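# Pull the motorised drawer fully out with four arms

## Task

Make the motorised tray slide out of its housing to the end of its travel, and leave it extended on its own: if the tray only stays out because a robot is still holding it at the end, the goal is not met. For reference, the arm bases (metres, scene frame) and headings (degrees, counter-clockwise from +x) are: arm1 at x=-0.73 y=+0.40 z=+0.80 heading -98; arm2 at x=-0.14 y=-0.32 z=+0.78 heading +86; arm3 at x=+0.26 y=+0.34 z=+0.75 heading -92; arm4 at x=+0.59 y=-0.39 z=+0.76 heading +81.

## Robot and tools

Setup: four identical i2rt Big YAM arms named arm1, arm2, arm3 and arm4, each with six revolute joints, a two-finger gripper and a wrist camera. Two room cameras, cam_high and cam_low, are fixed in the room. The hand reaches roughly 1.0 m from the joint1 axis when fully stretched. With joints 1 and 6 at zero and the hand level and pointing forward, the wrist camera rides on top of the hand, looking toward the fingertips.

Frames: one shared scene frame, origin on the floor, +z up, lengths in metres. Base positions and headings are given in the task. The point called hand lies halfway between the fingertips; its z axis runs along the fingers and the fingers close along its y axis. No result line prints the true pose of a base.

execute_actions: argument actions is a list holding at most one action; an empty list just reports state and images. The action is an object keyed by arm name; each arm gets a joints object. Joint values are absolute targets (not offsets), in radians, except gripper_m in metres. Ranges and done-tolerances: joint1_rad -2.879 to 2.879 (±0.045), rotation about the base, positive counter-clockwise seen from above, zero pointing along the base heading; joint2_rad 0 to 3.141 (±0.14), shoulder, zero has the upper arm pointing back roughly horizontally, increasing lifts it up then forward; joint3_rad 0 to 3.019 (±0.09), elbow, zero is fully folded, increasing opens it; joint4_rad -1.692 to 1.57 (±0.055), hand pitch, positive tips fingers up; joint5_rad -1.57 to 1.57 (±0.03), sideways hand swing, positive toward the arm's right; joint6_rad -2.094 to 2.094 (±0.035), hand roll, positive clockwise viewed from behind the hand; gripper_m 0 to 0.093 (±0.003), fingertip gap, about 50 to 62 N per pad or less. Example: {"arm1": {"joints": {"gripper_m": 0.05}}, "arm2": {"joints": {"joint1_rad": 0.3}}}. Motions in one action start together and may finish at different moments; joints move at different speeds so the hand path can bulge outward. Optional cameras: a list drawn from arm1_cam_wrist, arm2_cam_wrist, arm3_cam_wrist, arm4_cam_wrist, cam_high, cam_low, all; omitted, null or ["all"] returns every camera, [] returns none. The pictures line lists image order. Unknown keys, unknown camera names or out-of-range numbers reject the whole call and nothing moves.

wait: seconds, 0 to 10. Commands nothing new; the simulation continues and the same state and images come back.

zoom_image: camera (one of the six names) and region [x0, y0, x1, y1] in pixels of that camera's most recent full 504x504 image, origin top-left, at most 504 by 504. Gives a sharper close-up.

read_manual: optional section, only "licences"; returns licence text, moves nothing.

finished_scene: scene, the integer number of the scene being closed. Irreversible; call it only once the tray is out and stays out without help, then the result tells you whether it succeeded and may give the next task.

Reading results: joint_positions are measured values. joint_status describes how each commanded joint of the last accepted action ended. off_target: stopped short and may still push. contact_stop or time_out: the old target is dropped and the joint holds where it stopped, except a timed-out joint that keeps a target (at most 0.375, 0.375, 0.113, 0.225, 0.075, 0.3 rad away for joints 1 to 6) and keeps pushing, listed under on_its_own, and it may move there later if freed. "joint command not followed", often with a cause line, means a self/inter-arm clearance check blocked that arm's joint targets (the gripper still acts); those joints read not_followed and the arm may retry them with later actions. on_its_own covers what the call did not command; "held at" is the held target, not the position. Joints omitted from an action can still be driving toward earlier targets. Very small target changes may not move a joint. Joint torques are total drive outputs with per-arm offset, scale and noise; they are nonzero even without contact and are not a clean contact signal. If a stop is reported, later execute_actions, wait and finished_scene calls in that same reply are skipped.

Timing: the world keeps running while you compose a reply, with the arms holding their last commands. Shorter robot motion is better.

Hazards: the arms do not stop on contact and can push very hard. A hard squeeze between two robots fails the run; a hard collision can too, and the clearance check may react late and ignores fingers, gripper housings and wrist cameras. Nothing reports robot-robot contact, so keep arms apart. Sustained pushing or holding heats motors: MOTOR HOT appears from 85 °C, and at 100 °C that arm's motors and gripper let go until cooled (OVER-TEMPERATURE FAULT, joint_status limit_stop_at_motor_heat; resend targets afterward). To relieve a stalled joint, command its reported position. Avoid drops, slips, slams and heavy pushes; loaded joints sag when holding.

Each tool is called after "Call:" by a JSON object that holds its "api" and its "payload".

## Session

Call:
{"api": "execute_actions", "payload": {"actions": []}}

Scene clock: 0.00 s.
Joint torques (N m, as the arm reports them, + toward a larger angle): no reading
arm1.joint_positions: joint1_rad=-0.675 joint2_rad=+0.536 joint3_rad=+1.338 joint4_rad=-1.216 joint5_rad=+0.130 joint6_rad=+0.116 gripper_m=+0.095
arm1.joint_status: not commanded
arm1.hand: x=-0.9075 y=+0.2706 z=+1.3636 quat_wxyz=(-0.186, -0.804, -0.227, +0.517) (m; scene frame)
arm2.joint_positions: joint1_rad=+0.038 joint2_rad=+0.501 joint3_rad=+1.626 joint4_rad=-1.496 joint5_rad=+0.082 joint6_rad=+0.421 gripper_m=+0.094
arm2.joint_status: not commanded
arm2.hand: x=-0.1235 y=-0.2026 z=+1.4068 quat_wxyz=(-0.340, +0.418, -0.714, -0.447) (m; scene frame)
arm3.joint_positions: joint1_rad=+0.540 joint2_rad=+0.521 joint3_rad=+1.473 joint4_rad=-1.202 joint5_rad=+0.240 joint6_rad=-0.304 gripper_m=+0.094
arm3.joint_status: not commanded
arm3.hand: x=+0.3088 y=+0.1692 z=+1.3828 quat_wxyz=(-0.416, -0.356, -0.697, +0.463) (m; scene frame)
arm4.joint_positions: joint1_rad=-0.461 joint2_rad=+0.289 joint3_rad=+1.393 joint4_rad=-1.203 joint5_rad=-0.195 joint6_rad=+0.028 gripper_m=+0.094
arm4.joint_status: not commanded
arm4.hand: x=+0.6141 y=-0.2929 z=+1.3801 quat_wxyz=(-0.554, +0.388, -0.633, -0.377) (m; scene frame)
pictures: arm1_cam_wrist, arm2_cam_wrist, arm3_cam_wrist, arm4_cam_wrist, cam_high, cam_low
Images, in order (width x height): arm1_cam_wrist 504x504, arm2_cam_wrist 504x504, arm3_cam_wrist 504x504, arm4_cam_wrist 504x504, cam_high 504x504, cam_low 504x504.

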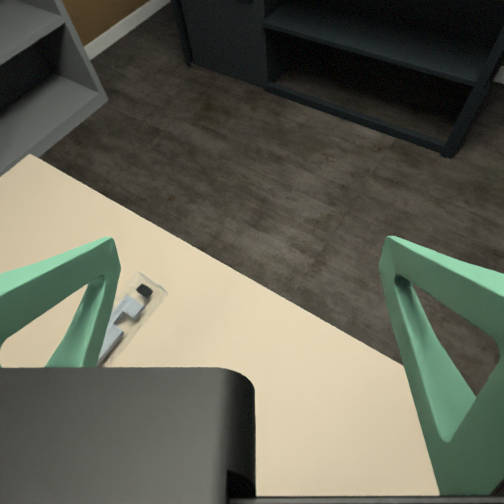

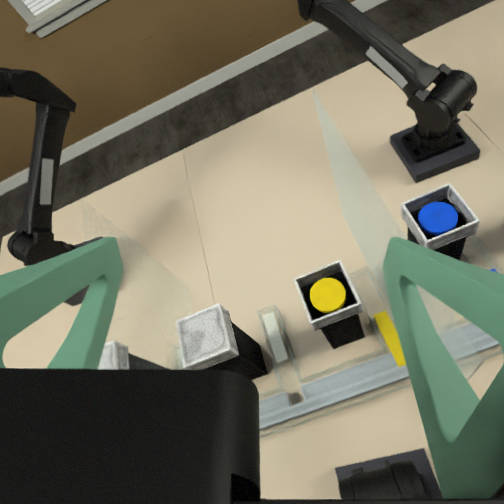

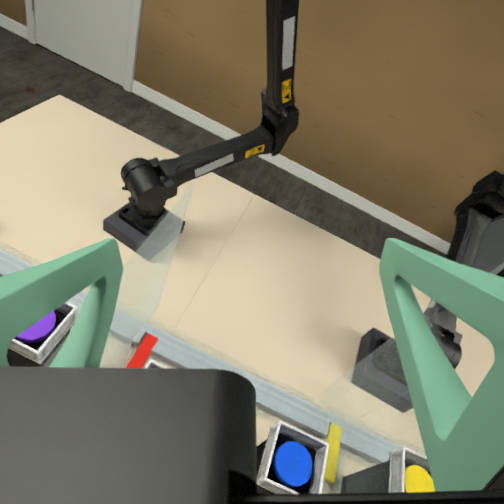

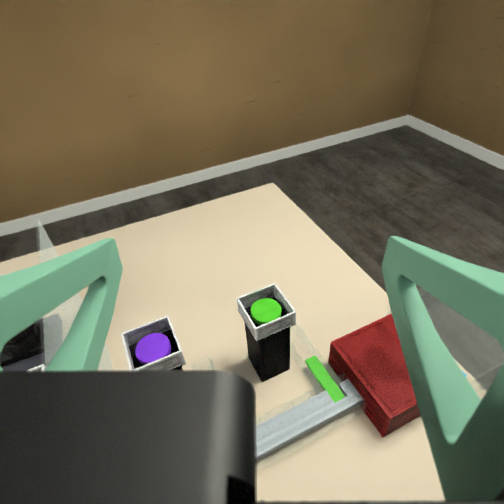

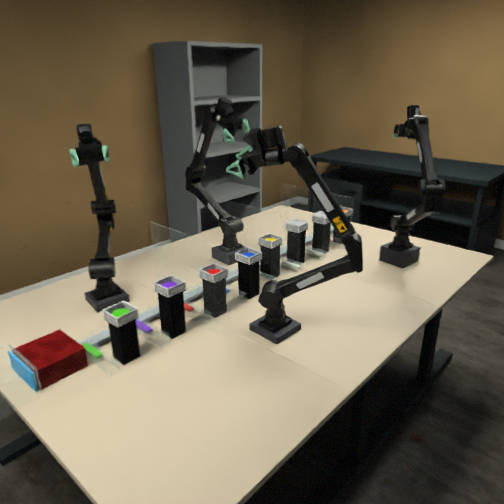

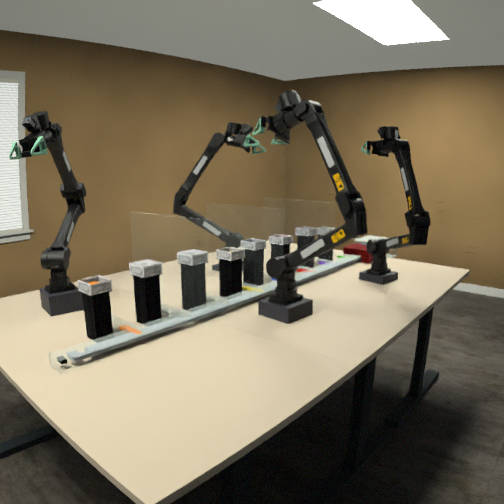

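Call:
{"api": "execute_actions", "payload": {"actions": [{"arm1":{"joints":{"joint1_rad":0.035,"joint2_rad":1.25,"joint3_rad":1.2,"joint4_rad":-1.52,"joint5_rad":0,"joint6_rad":-0.1,"gripper_m":0}},"arm2":{"joints":{"joint1_rad":-0.04,"joint2_rad":1.25,"joint3_rad":1.25,"joint4_rad":-1.57,"joint5_rad":0,"joint6_rad":-0.1,"gripper_m":0}},"arm3":{"joints":{"joint1_rad":-0.4,"joint2_rad":1.15,"joint3_rad":1.22,"joint4_rad":-1.64,"joint5_rad":0,"joint6_rad":-0.43,"gripper_m":0}},"arm4":{"joints":{"joint1_rad":-0.25,"joint2_rad":1.42,"joint3_rad":1.45,"joint4_rad":-1.6,"joint5_rad":0,"joint6_rad":-0.4,"gripper_m":0}}}]}}

Call:
{"api": "execute_actions", "payload": {"actions": [{"arm3":{"joints":{"joint1_rad":0.27,"joint6_rad":0.24}},"arm4":{"joints":{"joint1_rad":0.22,"joint6_rad":0.07}}}], "cameras": ["arm3_cam_wrist","arm4_cam_wrist"]}}

Scene clock: 8.23 s.
Joint torques (N m, as the arm reports them, + toward a larger angle): arm1=[-0.07 -6.76 10.51  0.19 -0.08 -0.08] | arm2=[-1.65 -9.1  11.71  0.25 -0.19 -0.07] | arm3=[-0.47 -7.16 12.94 -0.27 -0.06 -0.13] | arm4=[  0.99 -12.13  10.65  -0.61   0.03  -0.12]
arm1.joint_positions: joint1_rad=+0.033 joint2_rad=+1.252 joint3_rad=+1.191 joint4_rad=-1.513 joint5_rad=+0.002 joint6_rad=-0.093 gripper_m=+0.001
arm1.joint_status: all done
arm1.hand: x=-0.7682 y=+0.0562 z=+1.0498 quat_wxyz=(-0.003, -0.711, -0.703, +0.002) (m; scene frame)
arm2.joint_positions: joint1_rad=-0.030 joint2_rad=+1.245 joint3_rad=+1.235 joint4_rad=-1.562 joint5_rad=+0.003 joint6_rad=-0.089 gripper_m=+0.000
arm2.joint_status: all done
arm2.hand: x=-0.1069 y=+0.0239 z=+1.0390 quat_wxyz=(+0.003, +0.703, -0.711, +0.004) (m; scene frame)
arm3.joint_positions: joint1_rad=-0.397 joint2_rad=+1.158 joint3_rad=+1.199 joint4_rad=-1.628 joint5_rad=+0.000 joint6_rad=-0.422 gripper_m=+0.001
arm3.joint_status: all done
arm3.hand: x=+0.1278 y=+0.0615 z=+1.0289 quat_wxyz=(-0.004, -0.710, -0.704, -0.003) (m; scene frame)
arm4.joint_positions: joint1_rad=-0.253 joint2_rad=+1.429 joint3_rad=+1.443 joint4_rad=-1.592 joint5_rad=-0.003 joint6_rad=-0.392 gripper_m=+0.000
arm4.joint_status: all done
arm4.hand: x=+0.7534 y=-0.0073 z=+1.0326 quat_wxyz=(+0.006, +0.700, -0.714, +0.001) (m; scene frame)
pictures: arm1_cam_wrist, arm2_cam_wrist, arm3_cam_wrist, arm4_cam_wrist, cam_high, cam_low
Images, in order (width x height): arm1_cam_wrist 504x504, arm2_cam_wrist 504x504, arm3_cam_wrist 504x504, arm4_cam_wrist 504x504, cam_high 504x504, cam_low 504x504.

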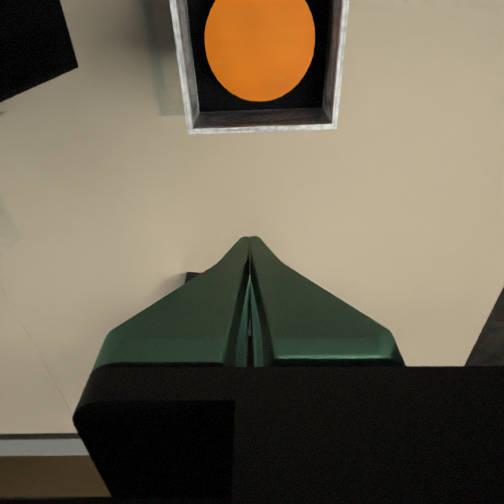

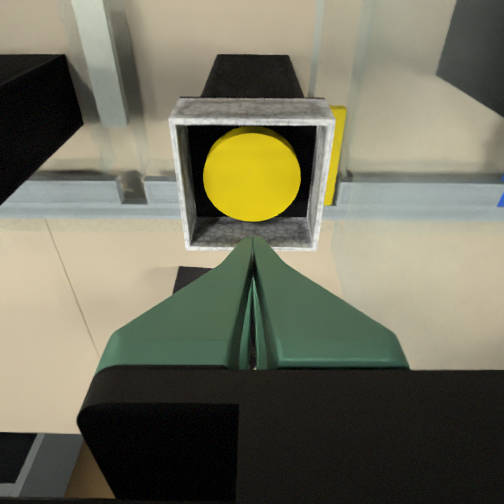

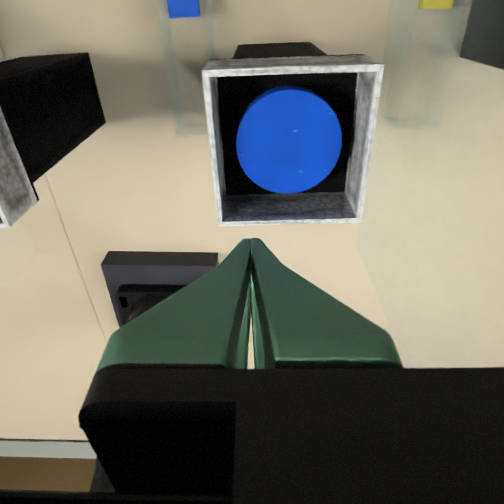

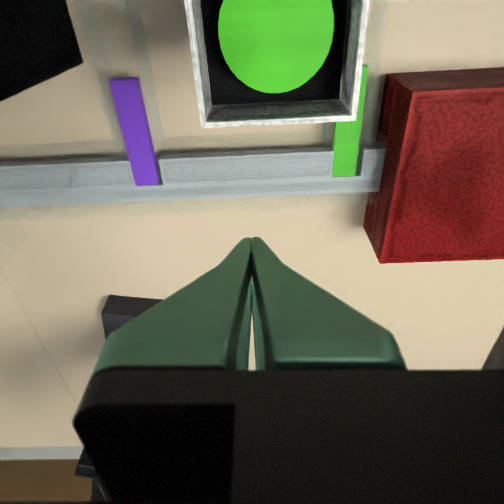

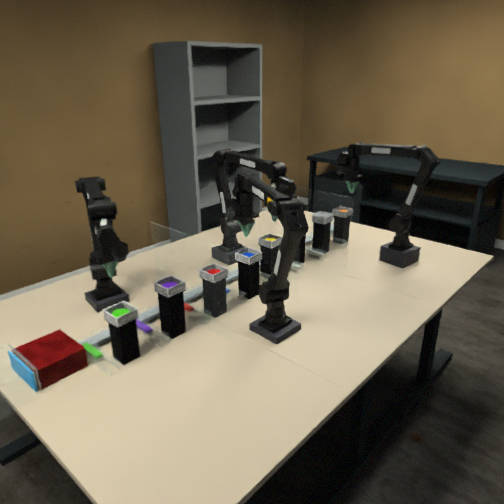

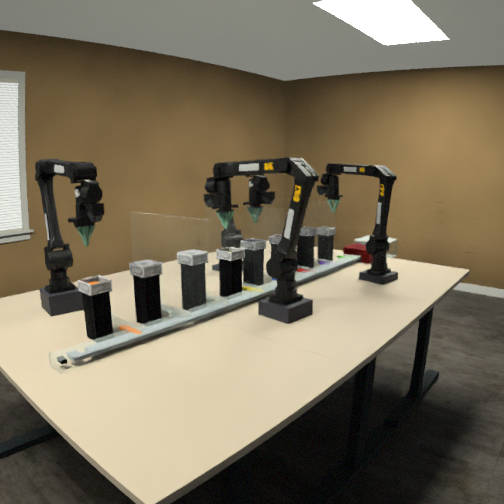

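Scene clock: 9.90 s.
Joint torques (N m, as the arm reports them, + toward a larger angle): arm1=[ 0.   -7.05 10.6   0.21 -0.09 -0.08] | arm2=[-1.62 -9.2  11.67  0.25 -0.18 -0.05] | arm3=[-0.14 -7.11 12.95 -0.27  0.01  0.03] | arm4=[  0.26 -12.11  10.65  -0.59  -0.04   0.07]
arm1.joint_positions: joint1_rad=+0.033 joint2_rad=+1.252 joint3_rad=+1.191 joint4_rad=-1.513 joint5_rad=+0.002 joint6_rad=-0.093 gripper_m=+0.001
arm1.joint_status: not commanded
arm1.hand: x=-0.7682 y=+0.0562 z=+1.0498 quat_wxyz=(-0.003, -0.711, -0.703, +0.002) (m; scene frame)
arm2.joint_positions: joint1_rad=-0.030 joint2_rad=+1.245 joint3_rad=+1.235 joint4_rad=-1.562 joint5_rad=+0.003 joint6_rad=-0.089 gripper_m=+0.000
arm2.joint_status: not commanded
arm2.hand: x=-0.1069 y=+0.0239 z=+1.0390 quat_wxyz=(+0.003, +0.703, -0.711, +0.004) (m; scene frame)
arm3.joint_positions: joint1_rad=+0.268 joint2_rad=+1.158 joint3_rad=+1.199 joint4_rad=-1.628 joint5_rad=+0.000 joint6_rad=+0.231 gripper_m=+0.001
arm3.joint_status: all done
arm3.hand: x=+0.3291 y=+0.0414 z=+1.0299 quat_wxyz=(+0.000, -0.706, -0.708, +0.000) (m; scene frame)
arm4.joint_positions: joint1_rad=+0.228 joint2_rad=+1.429 joint3_rad=+1.443 joint4_rad=-1.592 joint5_rad=+0.000 joint6_rad=+0.062 gripper_m=+0.000
arm4.joint_status: all done
arm4.hand: x=+0.5588 y=+0.0264 z=+1.0326 quat_wxyz=(+0.005, +0.710, -0.704, +0.004) (m; scene frame)
pictures: arm3_cam_wrist, arm4_cam_wrist
Images, in order (width x height): arm3_cam_wrist 504x504, arm4_cam_wrist 504x504.

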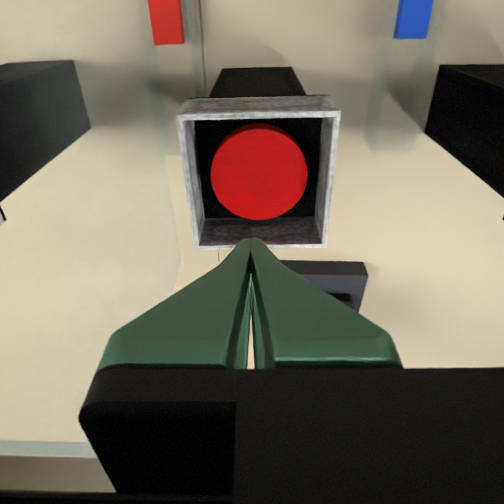

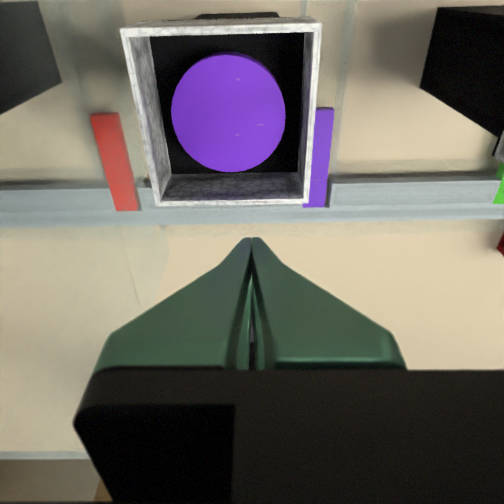

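Call:
{"api": "execute_actions", "payload": {"actions": [{"arm1":{"joints":{"joint2_rad":1.38,"joint3_rad":1.2,"joint4_rad":-1.39}},"arm2":{"joints":{"joint2_rad":1.17,"joint3_rad":1.07,"joint4_rad":-1.46}},"arm3":{"joints":{"joint2_rad":1.053,"joint3_rad":1.05,"joint4_rad":-1.57}},"arm4":{"joints":{"joint1_rad":0.262,"joint2_rad":1.455,"joint3_rad":1.37,"joint4_rad":-1.485}}}], "cameras": []}}

Call:
{"api": "execute_actions", "payload": {"actions": [{"arm1":{"joints":{"joint2_rad":1.46,"joint3_rad":0.97,"joint4_rad":-1.1}},"arm2":{"joints":{"joint2_rad":1.22,"joint3_rad":0.83,"joint4_rad":-1.21}},"arm3":{"joints":{"joint2_rad":1.12,"joint3_rad":0.79,"joint4_rad":-1.28}},"arm4":{"joints":{"joint2_rad":1.51,"joint3_rad":1.16,"joint4_rad":-1.24}}}], "cameras": []}}

Call:
{"api": "wait", "payload": {"seconds": 10}}

Call:
{"api": "wait", "payload": {"seconds": 10}}

Scene clock: 24.77 s.
Joint torques (N m, as the arm reports them, + toward a larger angle): arm1=[-0.12 -9.11 10.42  0.75 -0.09 -0.08] | arm2=[-1.66 -8.37 10.04  1.05 -0.18 -0.06] | arm3=[-0.15 -4.02 11.37  0.67  0.02  0.04] | arm4=[  0.93 -12.2   10.16   0.28  -0.03   0.07]
arm1.joint_positions: joint1_rad=+0.033 joint2_rad=+1.389 joint3_rad=+1.191 joint4_rad=-1.397 joint5_rad=+0.002 joint6_rad=-0.093 gripper_m=+0.001
arm1.joint_status: all done
arm1.hand: x=-0.7722 y=+0.0154 z=+1.0023 quat_wxyz=(+0.004, -0.711, -0.703, -0.006) (m; scene frame)
arm2.joint_positions: joint1_rad=-0.030 joint2_rad=+1.172 joint3_rad=+1.074 joint4_rad=-1.468 joint5_rad=+0.003 joint6_rad=-0.090 gripper_m=+0.000
arm2.joint_status: all done
arm2.hand: x=-0.1098 y=-0.0043 z=+1.0002 quat_wxyz=(+0.001, +0.703, -0.711, +0.002) (m; scene frame)
arm3.joint_positions: joint1_rad=+0.268 joint2_rad=+1.044 joint3_rad=+1.048 joint4_rad=-1.583 joint5_rad=+0.000 joint6_rad=+0.232 gripper_m=+0.001
arm3.joint_status: all done
arm3.hand: x=+0.3199 y=+0.0797 z=+1.0025 quat_wxyz=(-0.003, -0.706, -0.708, +0.002) (m; scene frame)
arm4.joint_positions: joint1_rad=+0.260 joint2_rad=+1.460 joint3_rad=+1.368 joint4_rad=-1.495 joint5_rad=+0.000 joint6_rad=+0.062 gripper_m=+0.000
arm4.joint_status: all done
arm4.hand: x=+0.5447 y=+0.0334 z=+0.9915 quat_wxyz=(+0.007, +0.721, -0.693, +0.007) (m; scene frame)
pictures: none
No camera images: the call's "cameras" was empty. Leave "cameras" out to get every camera's image.

Scene clock: 25.80 s.
Joint torques (N m, as the arm reports them, + toward a larger angle): arm1=[-0.15 -5.87  6.82  1.69 -0.05 -0.09] | arm2=[-1.67 -4.21  5.81  2.07 -0.16 -0.06] | arm3=[-0.19 -1.9   6.5   1.42  0.02  0.03] | arm4=[ 0.96 -7.51  5.96  1.18 -0.02  0.06]
arm1.joint_positions: joint1_rad=+0.033 joint2_rad=+1.422 joint3_rad=+0.996 joint4_rad=-1.128 joint5_rad=+0.001 joint6_rad=-0.094 gripper_m=+0.001
arm1.joint_status: all done
arm1.hand: x=-0.7714 y=+0.0185 z=+0.9193 quat_wxyz=(-0.009, -0.711, -0.703, +0.009) (m; scene frame)
arm2.joint_positions: joint1_rad=-0.030 joint2_rad=+1.180 joint3_rad=+0.879 joint4_rad=-1.237 joint5_rad=+0.003 joint6_rad=-0.090 gripper_m=+0.000
arm2.joint_status: all done
arm2.hand: x=-0.1107 y=-0.0104 z=+0.9251 quat_wxyz=(-0.009, +0.703, -0.711, -0.007) (m; scene frame)
arm3.joint_positions: joint1_rad=+0.268 joint2_rad=+1.079 joint3_rad=+0.841 joint4_rad=-1.312 joint5_rad=+0.000 joint6_rad=+0.233 gripper_m=+0.001
arm3.joint_status: all done
arm3.hand: x=+0.3223 y=+0.0694 z=+0.9157 quat_wxyz=(-0.016, -0.706, -0.708, +0.010) (m; scene frame)
arm4.joint_positions: joint1_rad=+0.260 joint2_rad=+1.458 joint3_rad=+1.202 joint4_rad=-1.265 joint5_rad=-0.001 joint6_rad=+0.063 gripper_m=+0.000
arm4.joint_status: all done
arm4.hand: x=+0.5441 y=+0.0375 z=+0.9302 quat_wxyz=(-0.014, +0.721, -0.693, -0.018) (m; scene frame)
pictures: none
No camera images: the call's "cameras" was empty. Leave "cameras" out to get every camera's image.

Scene clock: 35.80 s.
Joint torques (N m, as the arm reports them, + toward a larger angle): arm1=[-0.26 -5.83  6.83  1.65 -0.06 -0.05] | arm2=[-1.63 -4.2   5.81  2.08 -0.16 -0.06] | arm3=[-0.18 -1.91  6.51  1.42  0.02  0.03] | arm4=[ 0.96 -7.59  5.95  1.18 -0.02  0.06]
arm1.joint_positions: joint1_rad=+0.033 joint2_rad=+1.422 joint3_rad=+0.996 joint4_rad=-1.128 joint5_rad=+0.001 joint6_rad=-0.094 gripper_m=+0.001
arm1.joint_status: all done
arm1.hand: x=-0.7714 y=+0.0185 z=+0.9193 quat_wxyz=(-0.009, -0.711, -0.703, +0.009) (m; scene frame)
arm2.joint_positions: joint1_rad=-0.030 joint2_rad=+1.180 joint3_rad=+0.879 joint4_rad=-1.237 joint5_rad=+0.003 joint6_rad=-0.090 gripper_m=+0.000
arm2.joint_status: all done
arm2.hand: x=-0.1107 y=-0.0104 z=+0.9251 quat_wxyz=(-0.009, +0.703, -0.711, -0.007) (m; scene frame)
arm3.joint_positions: joint1_rad=+0.268 joint2_rad=+1.079 joint3_rad=+0.841 joint4_rad=-1.312 joint5_rad=+0.000 joint6_rad=+0.233 gripper_m=+0.001
arm3.joint_status: all done
arm3.hand: x=+0.3223 y=+0.0694 z=+0.9157 quat_wxyz=(-0.016, -0.706, -0.708, +0.010) (m; scene frame)
arm4.joint_positions: joint1_rad=+0.260 joint2_rad=+1.458 joint3_rad=+1.202 joint4_rad=-1.265 joint5_rad=-0.001 joint6_rad=+0.063 gripper_m=+0.000
arm4.joint_status: all done
arm4.hand: x=+0.5441 y=+0.0375 z=+0.9302 quat_wxyz=(-0.014, +0.721, -0.693, -0.018) (m; scene frame)
wait: 10.00 s; at rest by 0.27 s
pictures: arm1_cam_wrist, arm2_cam_wrist, arm3_cam_wrist, arm4_cam_wrist, cam_high, cam_low
Images, in order (width x height): arm1_cam_wrist 504x504, arm2_cam_wrist 504x504, arm3_cam_wrist 504x504, arm4_cam_wrist 504x504, cam_high 504x504, cam_low 504x504.

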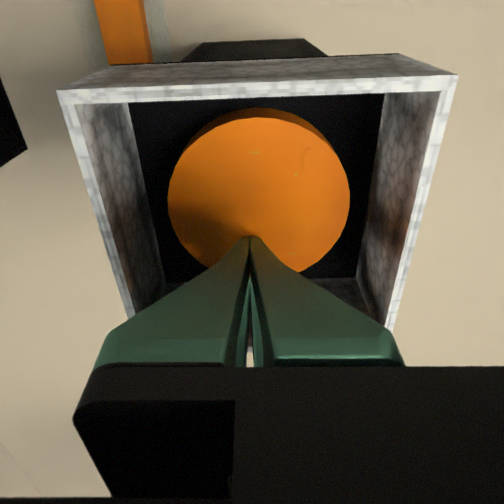

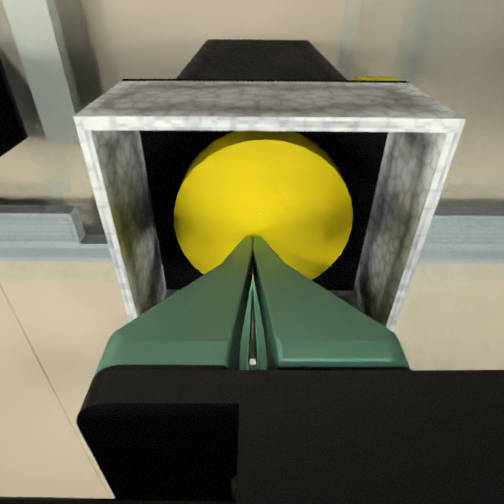

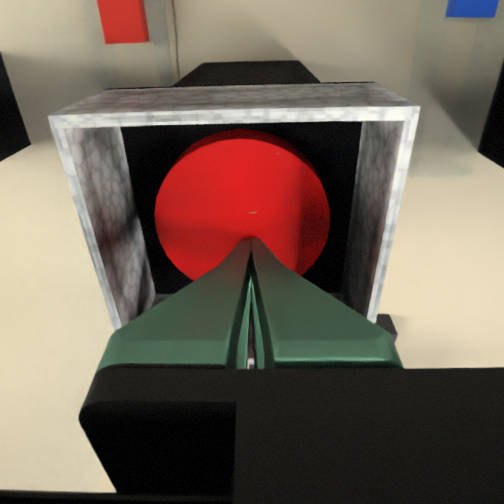

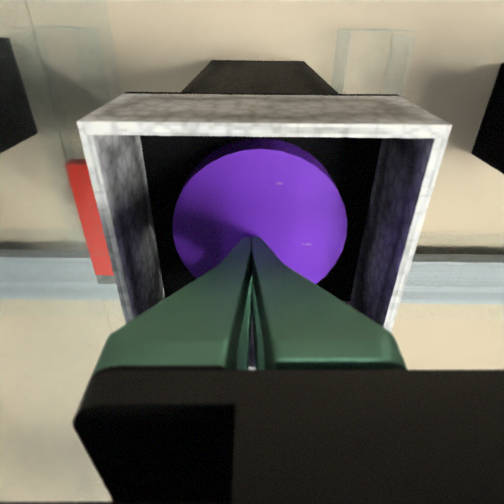

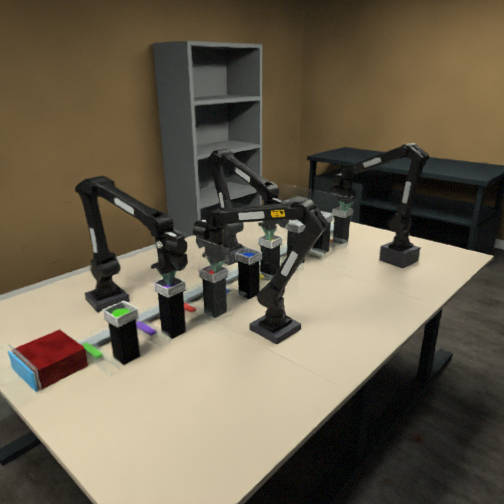

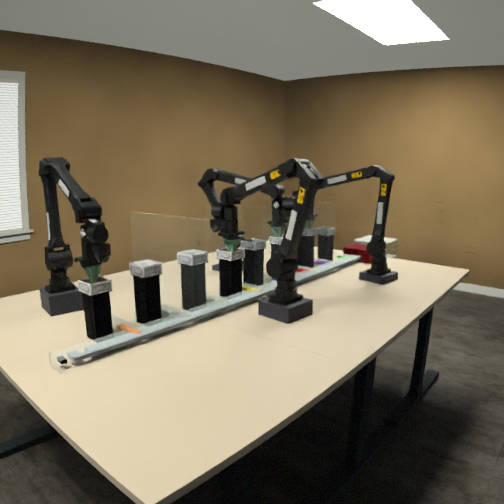

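Scene clock: 45.80 s.
Joint torques (N m, as the arm reports them, + toward a larger angle): arm1=[-0.12 -5.83  6.79  1.71 -0.03 -0.07] | arm2=[-1.64 -4.23  5.81  2.08 -0.16 -0.05] | arm3=[-0.2  -1.89  6.5   1.4   0.02  0.03] | arm4=[ 0.95 -7.54  5.97  1.16 -0.02  0.07]
arm1.joint_positions: joint1_rad=+0.033 joint2_rad=+1.422 joint3_rad=+0.996 joint4_rad=-1.128 joint5_rad=+0.001 joint6_rad=-0.094 gripper_m=+0.001
arm1.joint_status: all done
arm1.hand: x=-0.7714 y=+0.0185 z=+0.9193 quat_wxyz=(-0.009, -0.711, -0.703, +0.009) (m; scene frame)
arm2.joint_positions: joint1_rad=-0.030 joint2_rad=+1.180 joint3_rad=+0.879 joint4_rad=-1.237 joint5_rad=+0.003 joint6_rad=-0.090 gripper_m=+0.000
arm2.joint_status: all done
arm2.hand: x=-0.1107 y=-0.0104 z=+0.9251 quat_wxyz=(-0.009, +0.703, -0.711, -0.007) (m; scene frame)
arm3.joint_positions: joint1_rad=+0.268 joint2_rad=+1.079 joint3_rad=+0.841 joint4_rad=-1.312 joint5_rad=+0.000 joint6_rad=+0.233 gripper_m=+0.001
arm3.joint_status: all done
arm3.hand: x=+0.3223 y=+0.0694 z=+0.9157 quat_wxyz=(-0.016, -0.706, -0.708, +0.010) (m; scene frame)
arm4.joint_positions: joint1_rad=+0.260 joint2_rad=+1.458 joint3_rad=+1.202 joint4_rad=-1.265 joint5_rad=-0.001 joint6_rad=+0.063 gripper_m=+0.000
arm4.joint_status: all done
arm4.hand: x=+0.5441 y=+0.0375 z=+0.9302 quat_wxyz=(-0.014, +0.721, -0.693, -0.018) (m; scene frame)
wait: 10.00 s; at rest by 0.27 s
pictures: arm1_cam_wrist, arm2_cam_wrist, arm3_cam_wrist, arm4_cam_wrist, cam_high, cam_low
Images, in order (width x height): arm1_cam_wrist 504x504, arm2_cam_wrist 504x504, arm3_cam_wrist 504x504, arm4_cam_wrist 504x504, cam_high 504x504, cam_low 504x504.

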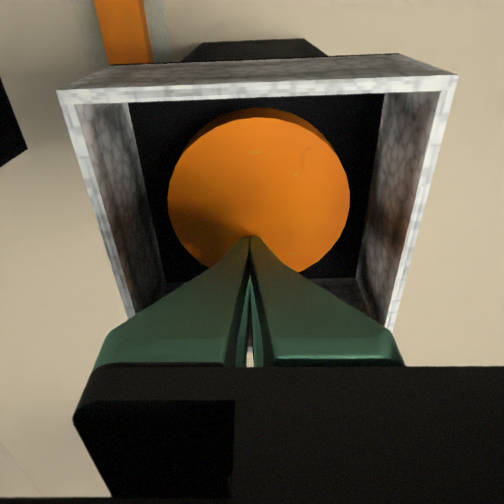

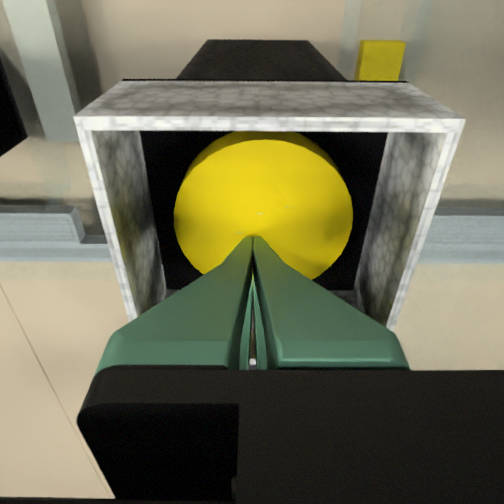

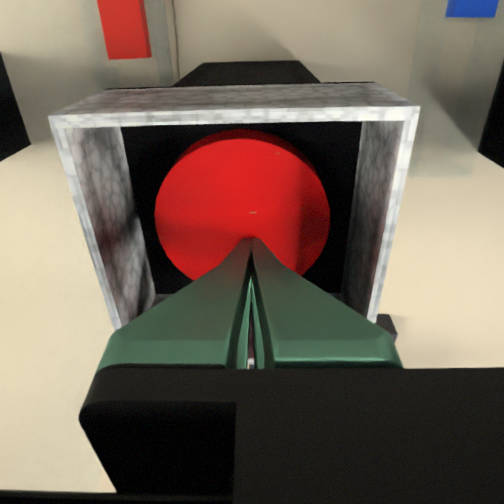

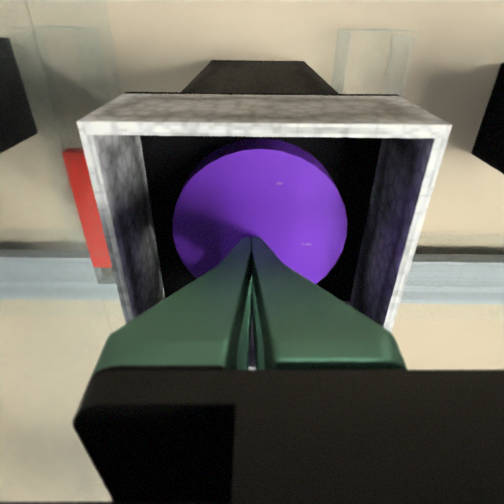

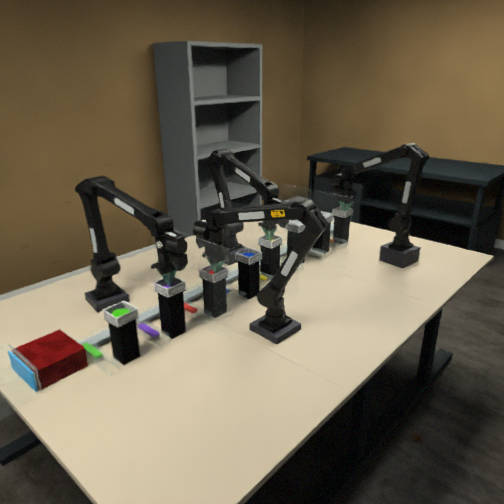

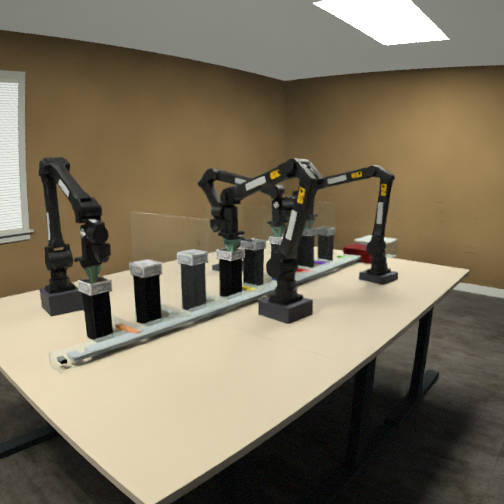

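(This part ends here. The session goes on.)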